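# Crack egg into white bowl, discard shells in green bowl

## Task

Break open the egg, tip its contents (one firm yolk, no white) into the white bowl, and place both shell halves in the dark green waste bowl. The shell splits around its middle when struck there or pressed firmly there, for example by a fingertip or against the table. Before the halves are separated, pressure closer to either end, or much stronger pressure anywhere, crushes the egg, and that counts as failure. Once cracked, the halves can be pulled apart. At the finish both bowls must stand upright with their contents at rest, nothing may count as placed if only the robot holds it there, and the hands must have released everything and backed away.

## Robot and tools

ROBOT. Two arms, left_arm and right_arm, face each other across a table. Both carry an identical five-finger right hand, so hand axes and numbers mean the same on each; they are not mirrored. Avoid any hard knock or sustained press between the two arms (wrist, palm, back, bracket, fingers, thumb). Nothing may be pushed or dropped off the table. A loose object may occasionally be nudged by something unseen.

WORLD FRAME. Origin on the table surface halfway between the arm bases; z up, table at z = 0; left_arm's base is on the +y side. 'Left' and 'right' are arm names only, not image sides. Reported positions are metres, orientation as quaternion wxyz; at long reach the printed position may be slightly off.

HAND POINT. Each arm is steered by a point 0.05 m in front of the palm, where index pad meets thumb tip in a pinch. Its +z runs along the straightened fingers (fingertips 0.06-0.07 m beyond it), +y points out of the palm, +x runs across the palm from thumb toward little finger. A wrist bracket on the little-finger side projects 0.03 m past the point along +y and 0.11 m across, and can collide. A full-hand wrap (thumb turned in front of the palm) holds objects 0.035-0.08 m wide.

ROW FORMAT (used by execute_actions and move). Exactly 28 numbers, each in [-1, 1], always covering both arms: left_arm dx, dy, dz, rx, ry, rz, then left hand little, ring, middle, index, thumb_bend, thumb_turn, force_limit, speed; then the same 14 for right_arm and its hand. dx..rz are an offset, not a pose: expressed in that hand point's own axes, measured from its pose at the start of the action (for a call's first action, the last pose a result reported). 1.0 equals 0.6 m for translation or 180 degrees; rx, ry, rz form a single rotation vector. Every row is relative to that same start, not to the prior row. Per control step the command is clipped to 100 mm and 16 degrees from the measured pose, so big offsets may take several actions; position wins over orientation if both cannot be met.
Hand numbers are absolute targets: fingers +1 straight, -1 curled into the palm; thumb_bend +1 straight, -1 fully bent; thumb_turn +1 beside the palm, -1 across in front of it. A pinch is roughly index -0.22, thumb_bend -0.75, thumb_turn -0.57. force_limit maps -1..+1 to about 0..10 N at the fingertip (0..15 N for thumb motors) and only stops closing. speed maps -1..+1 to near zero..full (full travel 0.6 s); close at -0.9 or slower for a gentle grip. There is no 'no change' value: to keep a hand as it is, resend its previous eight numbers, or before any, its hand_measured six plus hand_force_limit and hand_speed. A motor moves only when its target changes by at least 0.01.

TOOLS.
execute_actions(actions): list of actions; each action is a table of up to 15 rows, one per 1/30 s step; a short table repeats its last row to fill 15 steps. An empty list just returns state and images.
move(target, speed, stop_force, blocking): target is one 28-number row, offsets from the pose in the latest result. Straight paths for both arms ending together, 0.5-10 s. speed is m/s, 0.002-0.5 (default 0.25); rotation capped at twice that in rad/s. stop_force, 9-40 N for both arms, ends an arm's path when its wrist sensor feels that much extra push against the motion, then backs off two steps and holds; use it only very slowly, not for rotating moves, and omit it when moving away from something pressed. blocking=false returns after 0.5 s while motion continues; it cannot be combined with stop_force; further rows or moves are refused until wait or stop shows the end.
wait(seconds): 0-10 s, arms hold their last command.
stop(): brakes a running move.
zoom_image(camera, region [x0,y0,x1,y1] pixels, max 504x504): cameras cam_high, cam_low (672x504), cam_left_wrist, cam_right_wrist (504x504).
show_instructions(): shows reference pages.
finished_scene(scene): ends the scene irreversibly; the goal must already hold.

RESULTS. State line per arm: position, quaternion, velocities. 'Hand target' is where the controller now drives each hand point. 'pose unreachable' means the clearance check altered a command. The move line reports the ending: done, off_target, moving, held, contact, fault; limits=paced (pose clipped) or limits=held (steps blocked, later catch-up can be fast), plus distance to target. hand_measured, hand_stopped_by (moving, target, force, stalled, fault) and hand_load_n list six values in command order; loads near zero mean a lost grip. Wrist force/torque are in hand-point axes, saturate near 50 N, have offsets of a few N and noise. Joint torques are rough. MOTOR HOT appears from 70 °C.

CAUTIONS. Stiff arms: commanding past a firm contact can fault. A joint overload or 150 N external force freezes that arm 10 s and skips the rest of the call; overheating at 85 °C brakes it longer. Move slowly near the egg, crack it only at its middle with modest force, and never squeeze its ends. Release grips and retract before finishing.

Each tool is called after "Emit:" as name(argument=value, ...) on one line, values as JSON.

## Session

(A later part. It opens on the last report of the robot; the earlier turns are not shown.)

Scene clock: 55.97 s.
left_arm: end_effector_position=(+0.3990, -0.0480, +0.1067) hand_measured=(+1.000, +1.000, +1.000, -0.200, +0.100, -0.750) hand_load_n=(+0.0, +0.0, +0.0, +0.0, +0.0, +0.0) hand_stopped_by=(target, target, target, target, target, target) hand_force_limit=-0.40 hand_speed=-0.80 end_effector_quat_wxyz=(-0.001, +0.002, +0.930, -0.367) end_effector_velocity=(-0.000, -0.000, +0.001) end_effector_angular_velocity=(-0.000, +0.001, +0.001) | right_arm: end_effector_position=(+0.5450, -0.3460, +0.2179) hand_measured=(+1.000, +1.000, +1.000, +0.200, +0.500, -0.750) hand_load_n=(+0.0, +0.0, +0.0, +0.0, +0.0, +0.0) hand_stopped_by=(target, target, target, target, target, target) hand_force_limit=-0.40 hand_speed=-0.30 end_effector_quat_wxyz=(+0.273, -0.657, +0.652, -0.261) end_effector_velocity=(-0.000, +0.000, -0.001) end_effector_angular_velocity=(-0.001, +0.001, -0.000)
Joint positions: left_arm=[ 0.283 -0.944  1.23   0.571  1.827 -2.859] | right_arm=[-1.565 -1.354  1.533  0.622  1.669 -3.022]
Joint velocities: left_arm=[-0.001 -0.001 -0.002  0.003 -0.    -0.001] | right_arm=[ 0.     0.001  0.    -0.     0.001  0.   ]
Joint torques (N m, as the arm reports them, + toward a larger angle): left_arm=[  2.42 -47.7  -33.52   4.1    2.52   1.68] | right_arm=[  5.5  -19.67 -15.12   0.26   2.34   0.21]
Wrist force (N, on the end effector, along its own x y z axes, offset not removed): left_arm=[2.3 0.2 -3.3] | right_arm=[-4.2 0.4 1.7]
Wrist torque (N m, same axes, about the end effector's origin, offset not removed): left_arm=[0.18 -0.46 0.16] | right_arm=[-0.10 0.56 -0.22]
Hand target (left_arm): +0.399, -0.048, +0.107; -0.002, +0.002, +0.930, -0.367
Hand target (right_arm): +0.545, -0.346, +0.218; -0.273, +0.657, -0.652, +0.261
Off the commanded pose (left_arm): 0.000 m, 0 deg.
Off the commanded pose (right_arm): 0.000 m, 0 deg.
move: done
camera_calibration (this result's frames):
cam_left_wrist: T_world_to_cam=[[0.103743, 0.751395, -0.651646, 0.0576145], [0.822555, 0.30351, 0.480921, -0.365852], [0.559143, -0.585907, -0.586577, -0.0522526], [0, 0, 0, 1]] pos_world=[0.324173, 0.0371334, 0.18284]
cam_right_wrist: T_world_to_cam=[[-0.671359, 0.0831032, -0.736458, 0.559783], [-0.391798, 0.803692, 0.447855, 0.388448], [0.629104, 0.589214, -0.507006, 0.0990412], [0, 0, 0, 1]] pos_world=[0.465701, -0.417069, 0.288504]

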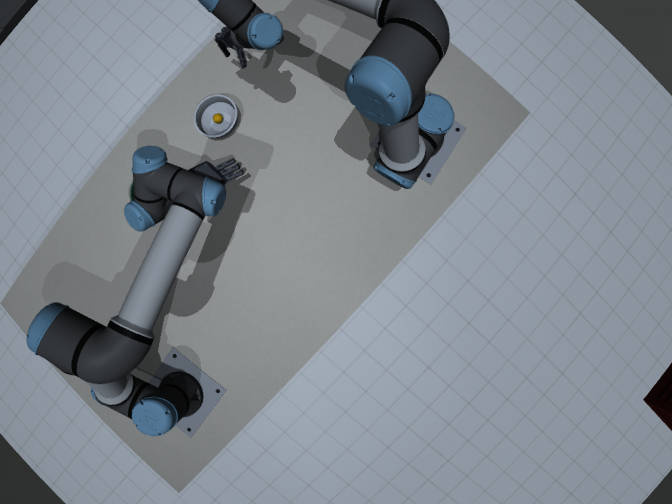

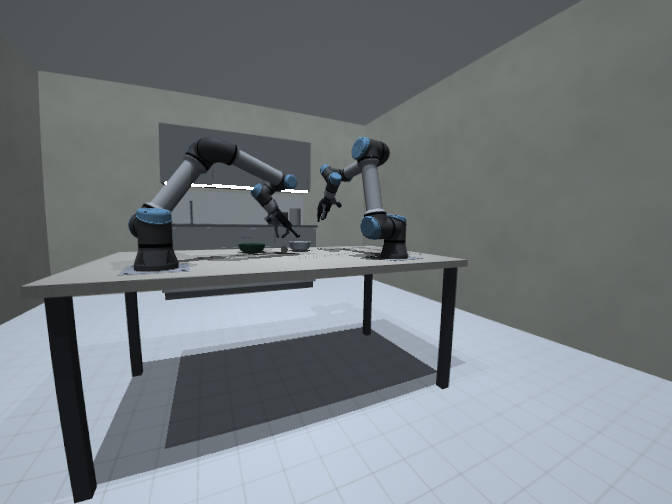

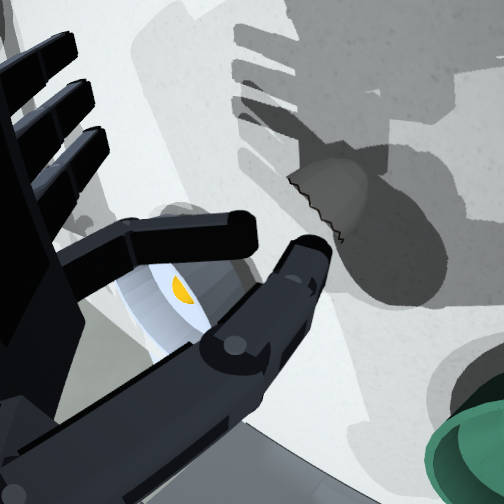

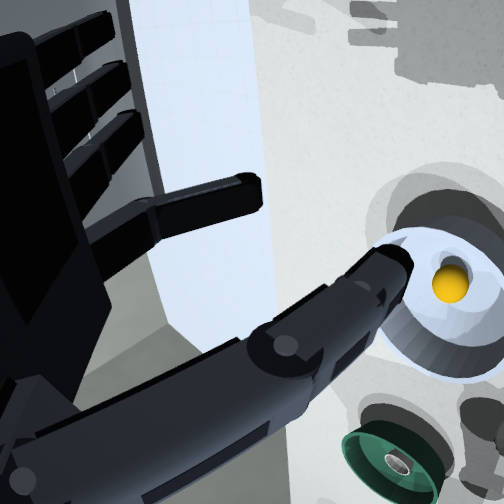

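Slipped out. Open and let it settle.

Emit:
execute_actions(actions=[[[0,0,0,0,0,0,1,1,1,0.4,0.6,-0.75,-0.4,-0.3,0,0,0,0,0,0,1,1,1,0.2,0.5,-0.75,-0.4,-0.3]]])

Emit:
wait(seconds=10)

Emit:
wait(seconds=5)

Scene clock: 56.57 s.
left_arm: end_effector_position=(+0.3990, -0.0481, +0.1068) hand_measured=(+1.000, +1.000, +1.000, +0.262, +0.392, -0.750) hand_load_n=(+0.0, +0.0, +0.0, +0.0, +0.0, +0.0) hand_stopped_by=(target, target, target, moving, moving, target) hand_force_limit=-0.40 hand_speed=-0.30 end_effector_quat_wxyz=(-0.001, +0.002, +0.930, -0.367) end_effector_velocity=(-0.000, -0.000, +0.000) end_effector_angular_velocity=(+0.001, -0.001, -0.001) | right_arm: end_effector_position=(+0.5450, -0.3460, +0.2179) hand_measured=(+1.000, +1.000, +1.000, +0.200, +0.500, -0.750) hand_load_n=(+0.0, +0.0, +0.0, +0.0, +0.0, +0.0) hand_stopped_by=(target, target, target, target, target, target) hand_force_limit=-0.40 hand_speed=-0.30 end_effector_quat_wxyz=(+0.273, -0.657, +0.652, -0.261) end_effector_velocity=(-0.001, +0.001, +0.000) end_effector_angular_velocity=(+0.001, +0.001, +0.002)
Joint positions: left_arm=[ 0.283 -0.944  1.23   0.571  1.827 -2.859] | right_arm=[-1.565 -1.354  1.533  0.622  1.669 -3.022]
Joint velocities: left_arm=[-0.001 -0.     0.     0.    -0.     0.001] | right_arm=[ 0.002 -0.001 -0.     0.001 -0.001  0.   ]
Joint torques (N m, as the arm reports them, + toward a larger angle): left_arm=[  2.05 -36.82  -6.15  -2.02  -0.86   0.56] | right_arm=[  5.63 -19.5  -15.86   0.28   2.29   0.38]
Wrist force (N, on the end effector, along its own x y z axes, offset not removed): left_arm=[2.3 0.2 -2.3] | right_arm=[-1.8 0.4 0.0]
Wrist torque (N m, same axes, about the end effector's origin, offset not removed): left_arm=[0.30 -0.31 -0.14] | right_arm=[-0.03 0.31 -0.18]
Hand target (left_arm): +0.399, -0.048, +0.107; -0.001, +0.002, +0.930, -0.367
Hand target (right_arm): +0.545, -0.346, +0.218; -0.273, +0.657, -0.652, +0.261
Off the commanded pose (left_arm): 0.000 m, 0 deg.
Off the commanded pose (right_arm): 0.000 m, 0 deg.
camera_calibration (this result's frames):
cam_left_wrist: T_world_to_cam=[[0.103819, 0.751268, -0.651781, 0.0576955], [0.822568, 0.303531, 0.480885, -0.365881], [0.559109, -0.586059, -0.586457, -0.0522351], [0, 0, 0, 1]] pos_world=[0.324178, 0.0370989, 0.182918]
cam_right_wrist: T_world_to_cam=[[-0.671359, 0.0831034, -0.736459, 0.559783], [-0.391797, 0.803692, 0.447854, 0.388448], [0.629104, 0.589214, -0.507006, 0.099041], [0, 0, 0, 1]] pos_world=[0.465701, -0.417069, 0.288504]

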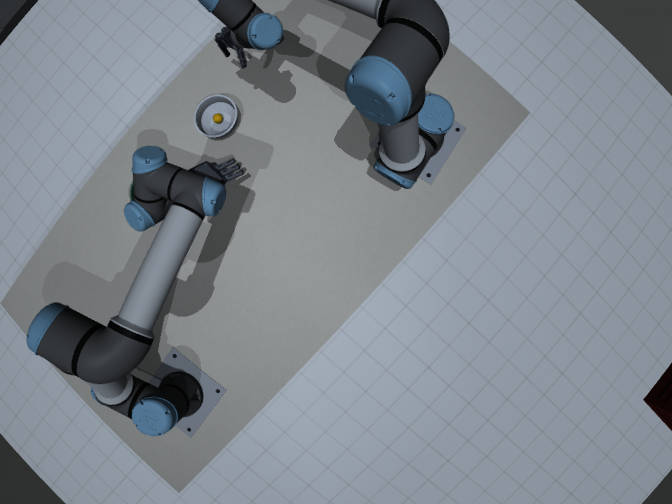

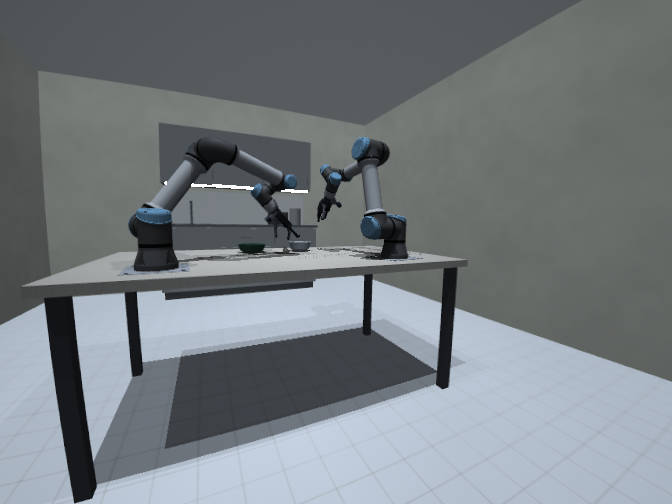

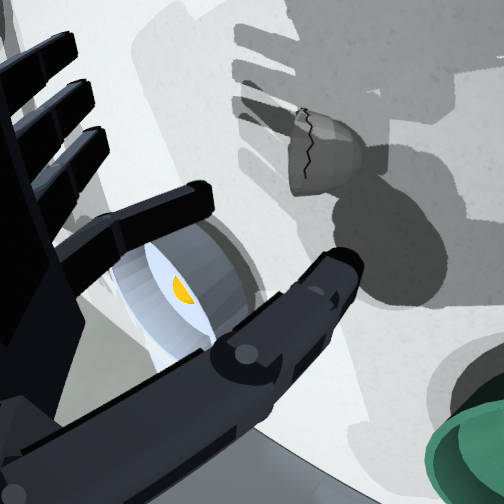

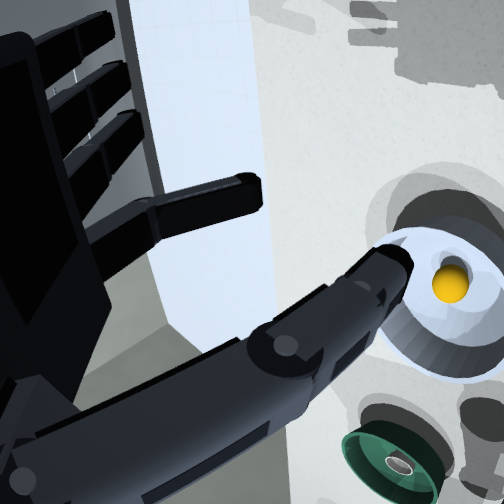

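Scene clock: 66.57 s.
left_arm: end_effector_position=(+0.3990, -0.0480, +0.1067) hand_measured=(+1.000, +1.000, +1.000, +0.400, +0.600, -0.750) hand_load_n=(+0.0, +0.0, +0.0, +0.0, +0.0, +0.0) hand_stopped_by=(target, target, target, target, target, target) hand_force_limit=-0.40 hand_speed=-0.30 end_effector_quat_wxyz=(-0.001, +0.002, +0.930, -0.367) end_effector_velocity=(+0.000, +0.000, -0.001) end_effector_angular_velocity=(+0.000, -0.001, -0.001) | right_arm: end_effector_position=(+0.5450, -0.3460, +0.2179) hand_measured=(+1.000, +1.000, +1.000, +0.200, +0.500, -0.750) hand_load_n=(+0.0, +0.0, +0.0, +0.0, +0.0, +0.0) hand_stopped_by=(target, target, target, target, target, target) hand_force_limit=-0.40 hand_speed=-0.30 end_effector_quat_wxyz=(+0.273, -0.657, +0.652, -0.261) end_effector_velocity=(-0.000, -0.000, -0.001) end_effector_angular_velocity=(-0.001, +0.002, +0.000)
Joint positions: left_arm=[ 0.283 -0.944  1.23   0.571  1.827 -2.859] | right_arm=[-1.565 -1.354  1.533  0.622  1.669 -3.022]
Joint velocities: left_arm=[ 0.     0.     0.001 -0.001  0.     0.001] | right_arm=[-0.     0.001  0.     0.001 -0.    -0.001]
Joint torques (N m, as the arm reports them, + toward a larger angle): left_arm=[  2.82 -34.28  -6.93  -1.91  -1.9   -1.39] | right_arm=[  5.09 -19.59 -14.86   0.34   2.12   0.21]
Wrist force (N, on the end effector, along its own x y z axes, offset not removed): left_arm=[2.9 0.4 -2.6] | right_arm=[0.3 -1.2 -0.2]
Wrist torque (N m, same axes, about the end effector's origin, offset not removed): left_arm=[0.25 -0.37 0.13] | right_arm=[-0.06 0.01 0.07]
Hand target (left_arm): +0.399, -0.048, +0.107; -0.001, +0.002, +0.930, -0.367
Hand target (right_arm): +0.545, -0.346, +0.218; -0.273, +0.657, -0.652, +0.261
Off the commanded pose (left_arm): 0.000 m, 0 deg.
Off the commanded pose (right_arm): 0.000 m, 0 deg.
wait: 10.00 s; at rest by 0.43 s
camera_calibration (this result's frames):
cam_left_wrist: T_world_to_cam=[[0.103743, 0.751396, -0.651645, 0.0576147], [0.822555, 0.303509, 0.480921, -0.365852], [0.559143, -0.585907, -0.586577, -0.0522522], [0, 0, 0, 1]] pos_world=[0.324173, 0.0371333, 0.182841]
cam_right_wrist: T_world_to_cam=[[-0.671359, 0.0831032, -0.736459, 0.559783], [-0.391798, 0.803692, 0.447854, 0.388448], [0.629104, 0.589214, -0.507006, 0.0990411], [0, 0, 0, 1]] pos_world=[0.465701, -0.417069, 0.288504]

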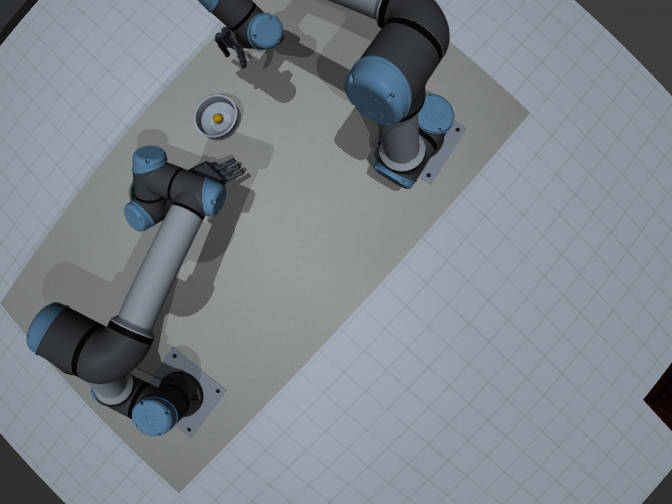

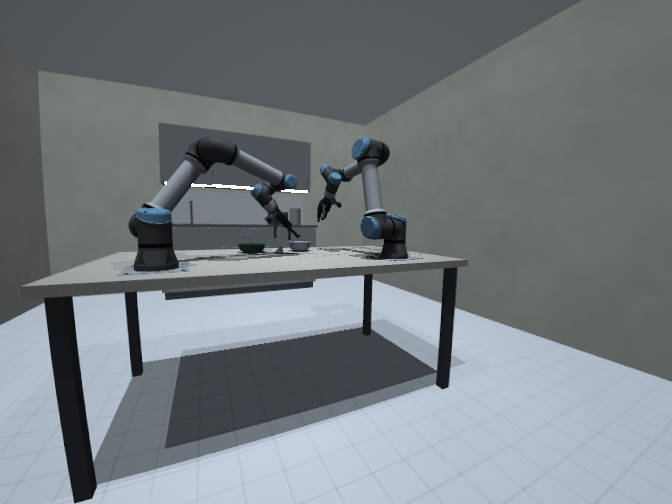

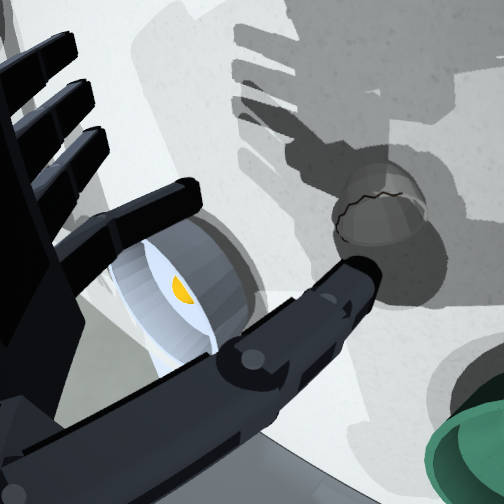

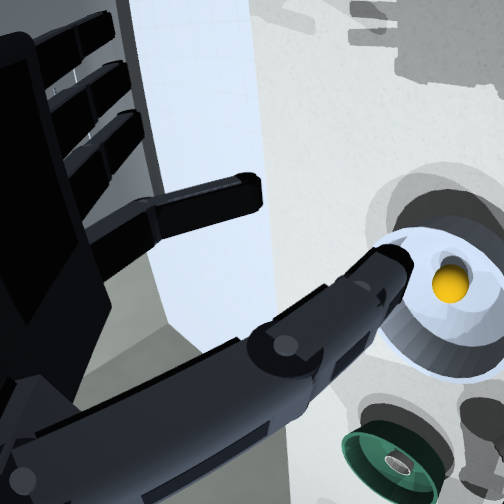

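Scene clock: 71.57 s.
left_arm: end_effector_position=(+0.3990, -0.0480, +0.1067) hand_measured=(+1.000, +1.000, +1.000, +0.400, +0.600, -0.750) hand_load_n=(+0.0, +0.0, +0.0, +0.0, +0.0, +0.0) hand_stopped_by=(target, target, target, target, target, target) hand_force_limit=-0.40 hand_speed=-0.30 end_effector_quat_wxyz=(-0.001, +0.002, +0.930, -0.367) end_effector_velocity=(-0.000, -0.001, +0.000) end_effector_angular_velocity=(-0.001, +0.000, +0.000) | right_arm: end_effector_position=(+0.5450, -0.3460, +0.2179) hand_measured=(+1.000, +1.000, +1.000, +0.200, +0.500, -0.750) hand_load_n=(+0.0, +0.0, +0.0, +0.0, +0.0, +0.0) hand_stopped_by=(target, target, target, target, target, target) hand_force_limit=-0.40 hand_speed=-0.30 end_effector_quat_wxyz=(+0.273, -0.657, +0.652, -0.261) end_effector_velocity=(-0.000, -0.000, +0.001) end_effector_angular_velocity=(+0.000, -0.001, -0.001)
Joint positions: left_arm=[ 0.283 -0.944  1.23   0.571  1.827 -2.859] | right_arm=[-1.565 -1.354  1.533  0.622  1.669 -3.022]
Joint velocities: left_arm=[-0.     0.    -0.001 -0.001  0.    -0.001] | right_arm=[-0.    -0.002  0.001  0.     0.     0.   ]
Joint torques (N m, as the arm reports them, + toward a larger angle): left_arm=[  3.16 -34.7   -7.1   -1.93  -1.93  -1.43] | right_arm=[  5.57 -19.27 -15.77   0.41   2.     0.17]
Wrist force (N, on the end effector, along its own x y z axes, offset not removed): left_arm=[3.4 1.4 -0.8] | right_arm=[-0.5 -0.3 0.4]
Wrist torque (N m, same axes, about the end effector's origin, offset not removed): left_arm=[0.40 -0.78 0.38] | right_arm=[0.05 -0.08 0.09]
Hand target (left_arm): +0.399, -0.048, +0.107; -0.001, +0.002, +0.930, -0.367
Hand target (right_arm): +0.545, -0.346, +0.218; -0.273, +0.657, -0.652, +0.261
Off the commanded pose (left_arm): 0.000 m, 0 deg.
Off the commanded pose (right_arm): 0.000 m, 0 deg.
wait: 5.00 s; at rest by 0.17 s
camera_calibration (this result's frames):
cam_left_wrist: T_world_to_cam=[[0.103743, 0.751396, -0.651645, 0.0576146], [0.822555, 0.303509, 0.480921, -0.365852], [0.559143, -0.585907, -0.586577, -0.0522523], [0, 0, 0, 1]] pos_world=[0.324173, 0.0371333, 0.18284]
cam_right_wrist: T_world_to_cam=[[-0.671359, 0.0831034, -0.736458, 0.559783], [-0.391797, 0.803692, 0.447855, 0.388448], [0.629104, 0.589214, -0.507006, 0.0990412], [0, 0, 0, 1]] pos_world=[0.465701, -0.417069, 0.288504]

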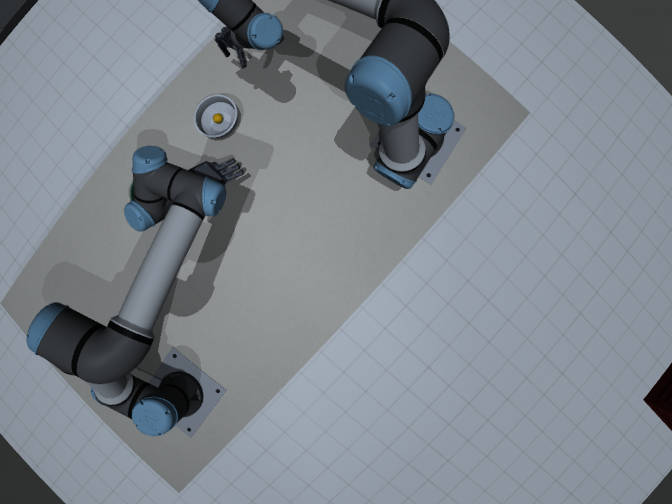

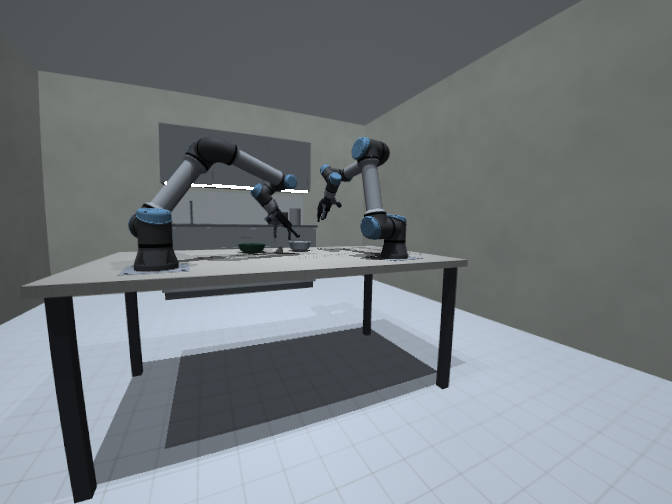

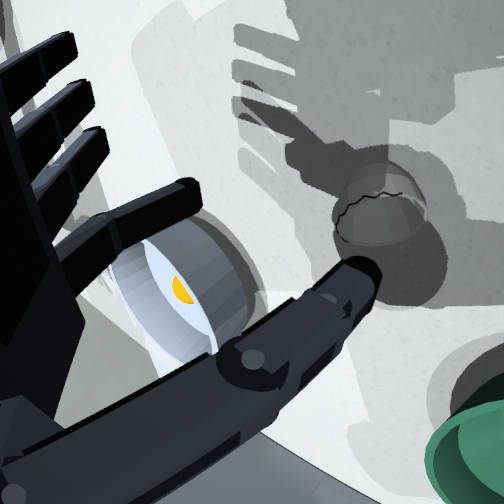

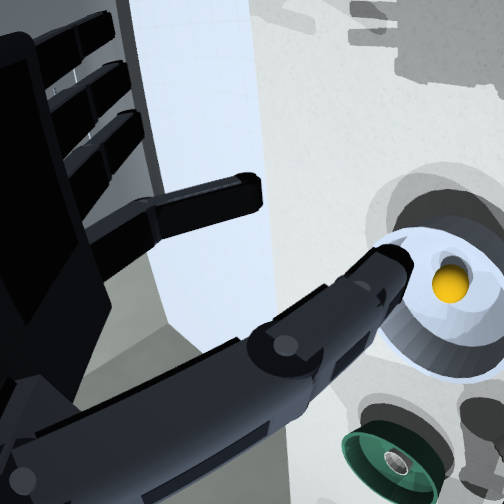

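Emit:
move(target=[-0.032,0.0935,0.081,0,0,0,1,1,1,0.4,0.6,-0.75,-0.4,-0.3,0,0,0,0,0,0,1,1,1,0.2,0.5,-0.75,-0.4,-0.3], speed=0.08)

Scene clock: 73.17 s.
left_arm: end_effector_position=(+0.4181, -0.0401, +0.0331) hand_measured=(+1.000, +1.000, +1.000, +0.400, +0.600, -0.750) hand_load_n=(+0.0, +0.0, +0.0, +0.0, +0.0, +0.0) hand_stopped_by=(target, target, target, target, target, target) hand_force_limit=-0.40 hand_speed=-0.30 end_effector_quat_wxyz=(-0.001, +0.002, +0.930, -0.366) end_effector_velocity=(+0.001, +0.001, -0.003) end_effector_angular_velocity=(+0.001, -0.000, -0.000) | right_arm: end_effector_position=(+0.5450, -0.3460, +0.2179) hand_measured=(+1.000, +1.000, +1.000, +0.200, +0.500, -0.750) hand_load_n=(+0.0, +0.0, +0.0, +0.0, +0.0, +0.0) hand_stopped_by=(target, target, target, target, target, target) hand_force_limit=-0.40 hand_speed=-0.30 end_effector_quat_wxyz=(+0.273, -0.657, +0.652, -0.261) end_effector_velocity=(-0.000, +0.001, -0.000) end_effector_angular_velocity=(+0.001, +0.001, +0.001)
Joint positions: left_arm=[ 0.32  -0.867  1.3    0.432  1.852 -2.83 ] | right_arm=[-1.565 -1.354  1.533  0.622  1.669 -3.022]
Joint velocities: left_arm=[ 0.002  0.004  0.001 -0.004  0.001  0.002] | right_arm=[ 0.001  0.001  0.     0.    -0.001  0.001]
Joint torques (N m, as the arm reports them, + toward a larger angle): left_arm=[  7.51 -37.06  -3.99  -2.11   2.91   1.68] | right_arm=[  5.16 -19.11 -15.24   0.43   2.     0.15]
Wrist force (N, on the end effector, along its own x y z axes, offset not removed): left_arm=[0.2 1.6 3.5] | right_arm=[-1.6 -1.8 -1.1]
Wrist torque (N m, same axes, about the end effector's origin, offset not removed): left_arm=[0.33 -0.02 0.15] | right_arm=[-0.21 0.31 -0.08]
Hand target (left_arm): +0.418, -0.040, +0.033; -0.001, +0.002, +0.930, -0.367
Hand target (right_arm): +0.545, -0.346, +0.218; -0.273, +0.657, -0.652, +0.261
Off the commanded pose (left_arm): 0.000 m, 0 deg.
Off the commanded pose (right_arm): 0.000 m, 0 deg.
move: done
camera_calibration (this result's frames):
cam_left_wrist: T_world_to_cam=[[0.103771, 0.751404, -0.651631, 0.00172898], [0.82253, 0.303508, 0.480965, -0.348596], [0.559174, -0.585896, -0.586558, -0.101445], [0, 0, 0, 1]] pos_world=[0.343277, 0.045066, 0.109285]
cam_right_wrist: T_world_to_cam=[[-0.671359, 0.0831034, -0.736458, 0.559783], [-0.391798, 0.803692, 0.447855, 0.388448], [0.629104, 0.589214, -0.507006, 0.0990411], [0, 0, 0, 1]] pos_world=[0.465701, -0.417069, 0.288504]

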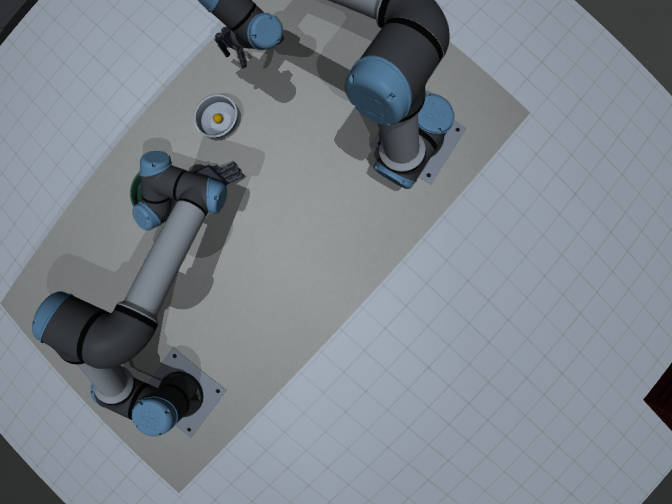

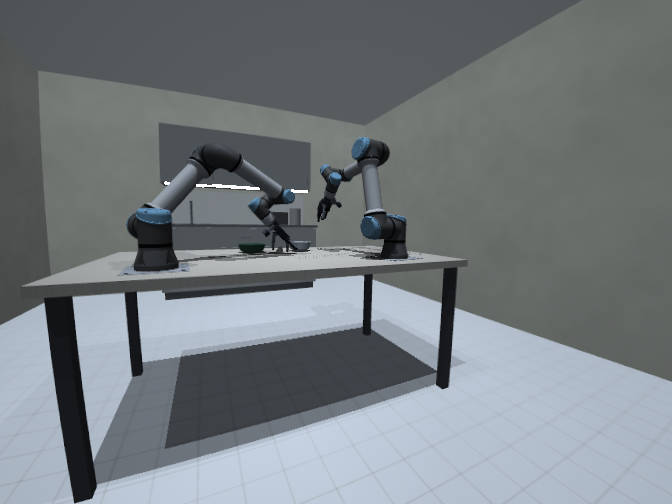

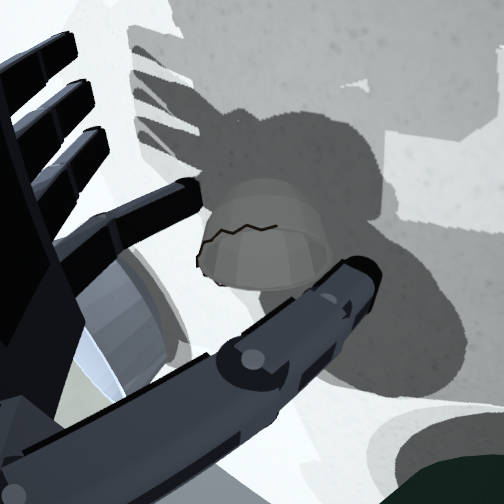

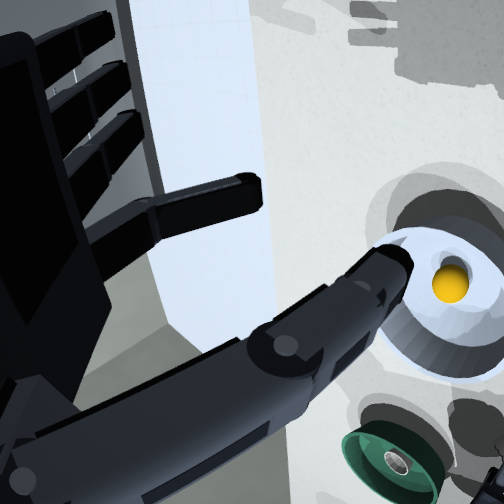

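Emit:
execute_actions(actions=[[[-0.011,-0.003,0.004,0,0,0,1,1,1,0.25,0.45,-0.75,-0.4,-0.6,0,0,0,0,0,0,1,1,1,0.2,0.5,-0.75,-0.4,-0.3]],[[0,0,0,0,0,0,1,1,1,0.1,0.4,-0.75,-0.4,-0.8,0,0,0,0,0,0,1,1,1,0.2,0.5,-0.75,-0.4,-0.3]],[[0,0,0,0,0,0,1,1,1,-0.2,0.1,-0.75,-0.4,-0.85,0,0,0,0,0,0,1,1,1,0.2,0.5,-0.75,-0.4,-0.3]]])

Scene clock: 74.87 s.
left_arm: end_effector_position=(+0.4246, -0.0430, +0.0326) hand_measured=(+1.000, +1.000, +1.000, -0.010, +0.338, -0.750) hand_load_n=(+0.0, +0.0, +0.0, +0.0, +0.0, +0.0) hand_stopped_by=(target, target, target, moving, moving, target) hand_force_limit=-0.40 hand_speed=-0.85 end_effector_quat_wxyz=(-0.001, +0.002, +0.930, -0.367) end_effector_velocity=(-0.000, +0.001, -0.001) end_effector_angular_velocity=(+0.002, -0.001, -0.001) | right_arm: end_effector_position=(+0.5450, -0.3460, +0.2179) hand_measured=(+1.000, +1.000, +1.000, +0.200, +0.500, -0.750) hand_load_n=(+0.0, +0.0, +0.0, +0.0, +0.0, +0.0) hand_stopped_by=(target, target, target, target, target, target) hand_force_limit=-0.40 hand_speed=-0.30 end_effector_quat_wxyz=(+0.273, -0.657, +0.652, -0.261) end_effector_velocity=(+0.000, +0.000, +0.001) end_effector_angular_velocity=(+0.001, -0.002, +0.000)
Joint positions: left_arm=[ 0.329 -0.852  1.275  0.444  1.857 -2.823] | right_arm=[-1.565 -1.354  1.533  0.622  1.669 -3.022]
Joint velocities: left_arm=[-0.001  0.     0.002 -0.    -0.002  0.001] | right_arm=[-0.    -0.002  0.001 -0.001 -0.001 -0.   ]
Joint torques (N m, as the arm reports them, + toward a larger angle): left_arm=[ -0.38 -47.83  -6.63  -0.88   1.07   0.19] | right_arm=[  5.64 -19.46 -15.59   0.46   1.9    0.08]
Wrist force (N, on the end effector, along its own x y z axes, offset not removed): left_arm=[-0.6 1.3 -4.7] | right_arm=[-2.4 3.0 -0.6]
Wrist torque (N m, same axes, about the end effector's origin, offset not removed): left_arm=[0.53 0.15 -0.01] | right_arm=[0.59 0.33 0.01]
Hand target (left_arm): +0.425, -0.043, +0.033; -0.001, +0.002, +0.930, -0.367
Hand target (right_arm): +0.545, -0.346, +0.218; -0.273, +0.657, -0.652, +0.261
Off the commanded pose (left_arm): 0.000 m, 0 deg.
Off the commanded pose (right_arm): 0.000 m, 0 deg.
camera_calibration (this result's frames):
cam_left_wrist: T_world_to_cam=[[0.103788, 0.751369, -0.651669, 0.00289989], [0.822505, 0.303547, 0.480983, -0.352778], [0.559208, -0.585922, -0.5865, -0.107087], [0, 0, 0, 1]] pos_world=[0.349745, 0.0421614, 0.108764]
cam_right_wrist: T_world_to_cam=[[-0.671359, 0.0831034, -0.736458, 0.559783], [-0.391798, 0.803692, 0.447855, 0.388448], [0.629104, 0.589214, -0.507006, 0.0990411], [0, 0, 0, 1]] pos_world=[0.465701, -0.417069, 0.288504]

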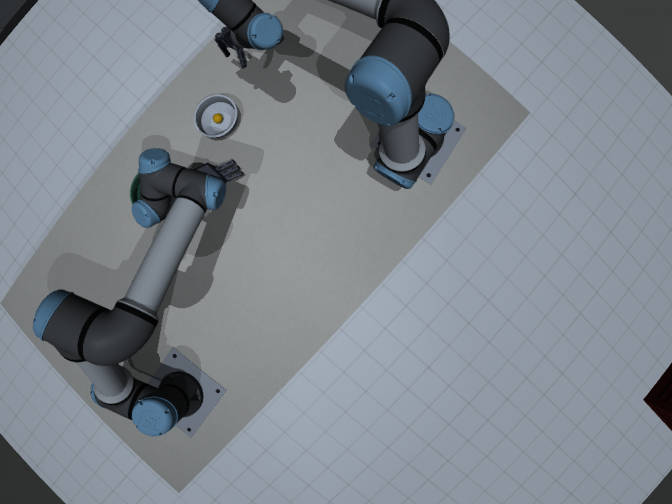

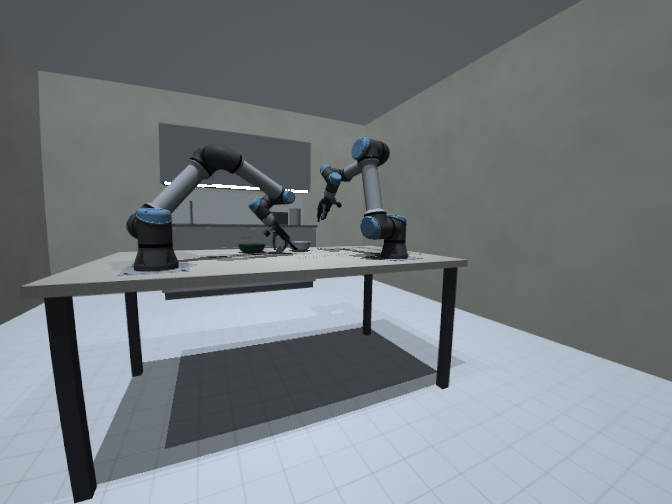

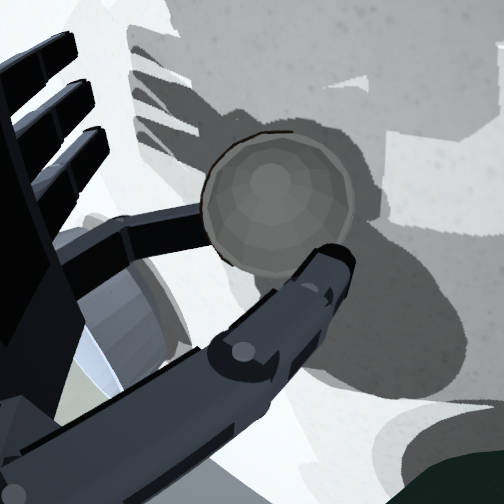

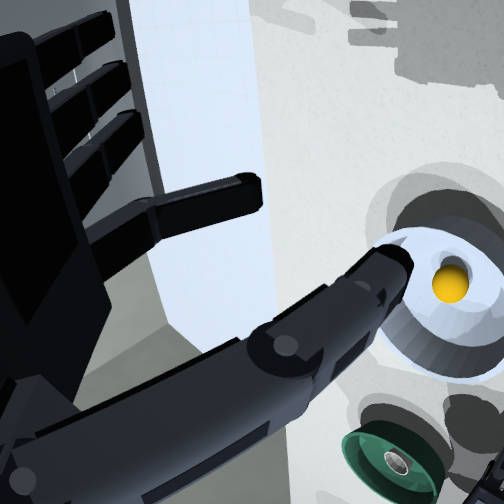

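Emit:
execute_actions(actions=[])

Scene clock: 75.13 s.
left_arm: end_effector_position=(+0.4246, -0.0430, +0.0326) hand_measured=(+1.000, +1.000, +1.000, -0.076, +0.296, -0.750) hand_load_n=(+0.0, +0.0, +0.0, +0.0, +0.0, +0.0) hand_stopped_by=(target, target, target, moving, moving, target) hand_force_limit=-0.40 hand_speed=-0.85 end_effector_quat_wxyz=(-0.001, +0.002, +0.930, -0.367) end_effector_velocity=(-0.001, -0.000, -0.000) end_effector_angular_velocity=(+0.002, -0.001, -0.002) | right_arm: end_effector_position=(+0.5450, -0.3460, +0.2179) hand_measured=(+1.000, +1.000, +1.000, +0.200, +0.500, -0.750) hand_load_n=(+0.0, +0.0, +0.0, +0.0, +0.0, +0.0) hand_stopped_by=(target, target, target, target, target, target) hand_force_limit=-0.40 hand_speed=-0.30 end_effector_quat_wxyz=(+0.273, -0.657, +0.652, -0.261) end_effector_velocity=(+0.000, -0.001, -0.000) end_effector_angular_velocity=(-0.000, +0.001, -0.003)
Joint positions: left_arm=[ 0.329 -0.852  1.275  0.444  1.857 -2.823] | right_arm=[-1.565 -1.354  1.533  0.622  1.669 -3.022]
Joint velocities: left_arm=[-0.002  0.     0.     0.001 -0.001  0.001] | right_arm=[-0.002  0.    -0.     0.001  0.     0.001]
Joint torques (N m, as the arm reports them, + toward a larger angle): left_arm=[  0.3  -46.5   -8.35  -0.95   1.11   0.03] | right_arm=[  5.63 -19.07 -15.64   0.39   1.96   0.1 ]
Wrist force (N, on the end effector, along its own x y z axes, offset not removed): left_arm=[2.9 1.0 -1.6] | right_arm=[-3.5 0.4 2.7]
Wrist torque (N m, same axes, about the end effector's origin, offset not removed): left_arm=[0.21 -0.43 0.27] | right_arm=[-0.14 0.48 -0.17]
Hand target (left_arm): +0.425, -0.043, +0.033; -0.001, +0.002, +0.930, -0.367
Hand target (right_arm): +0.545, -0.346, +0.218; -0.273, +0.657, -0.652, +0.261
Off the commanded pose (left_arm): 0.000 m, 0 deg.
Off the commanded pose (right_arm): 0.000 m, 0 deg.
camera_calibration (this result's frames):
cam_left_wrist: T_world_to_cam=[[0.103788, 0.751369, -0.651669, 0.00289996], [0.822505, 0.303547, 0.480983, -0.352778], [0.559208, -0.585922, -0.5865, -0.107087], [0, 0, 0, 1]] pos_world=[0.349745, 0.0421614, 0.108764]
cam_right_wrist: T_world_to_cam=[[-0.671359, 0.0831034, -0.736459, 0.559783], [-0.391798, 0.803692, 0.447855, 0.388448], [0.629104, 0.589214, -0.507006, 0.0990411], [0, 0, 0, 1]] pos_world=[0.465701, -0.417069, 0.288504]

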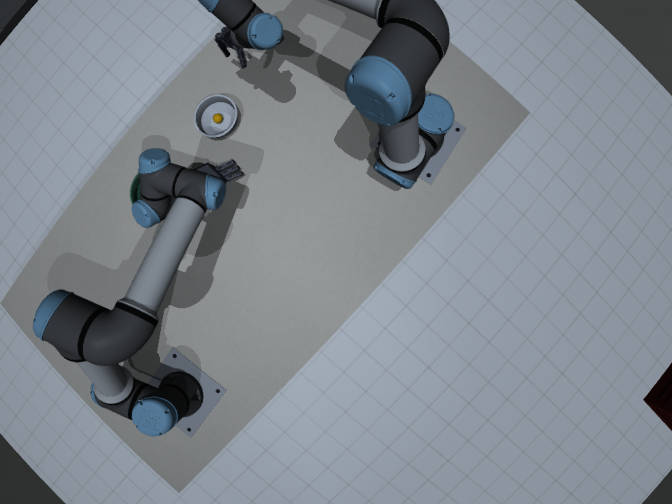

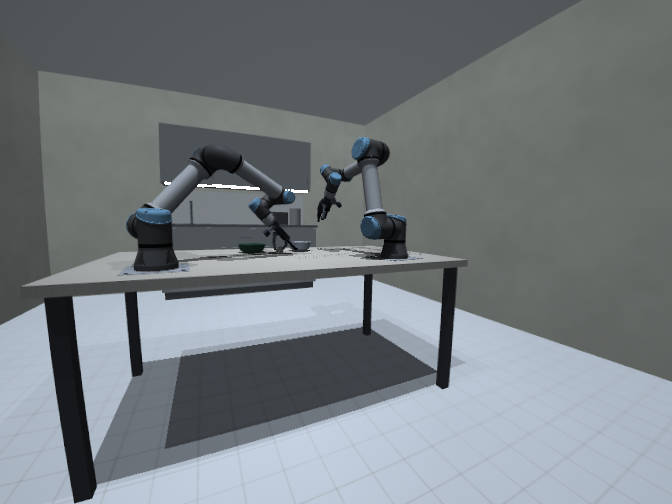

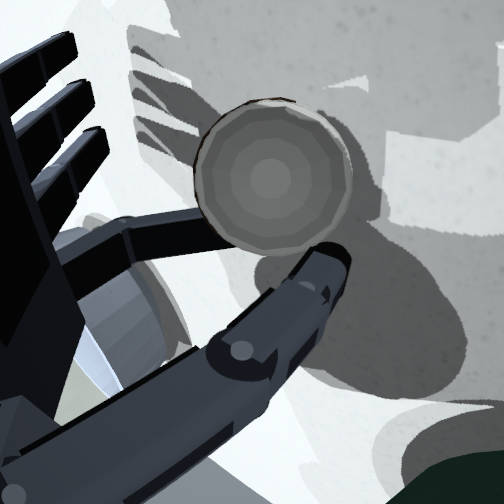

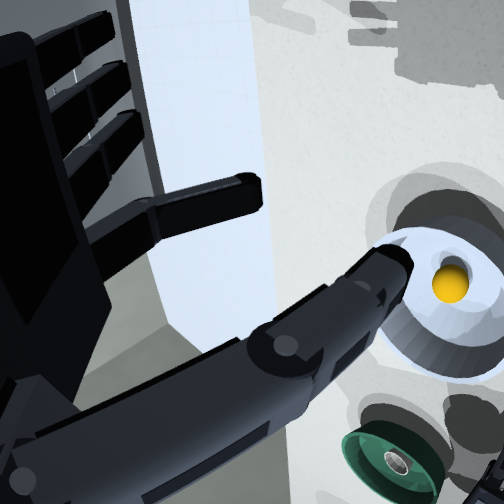

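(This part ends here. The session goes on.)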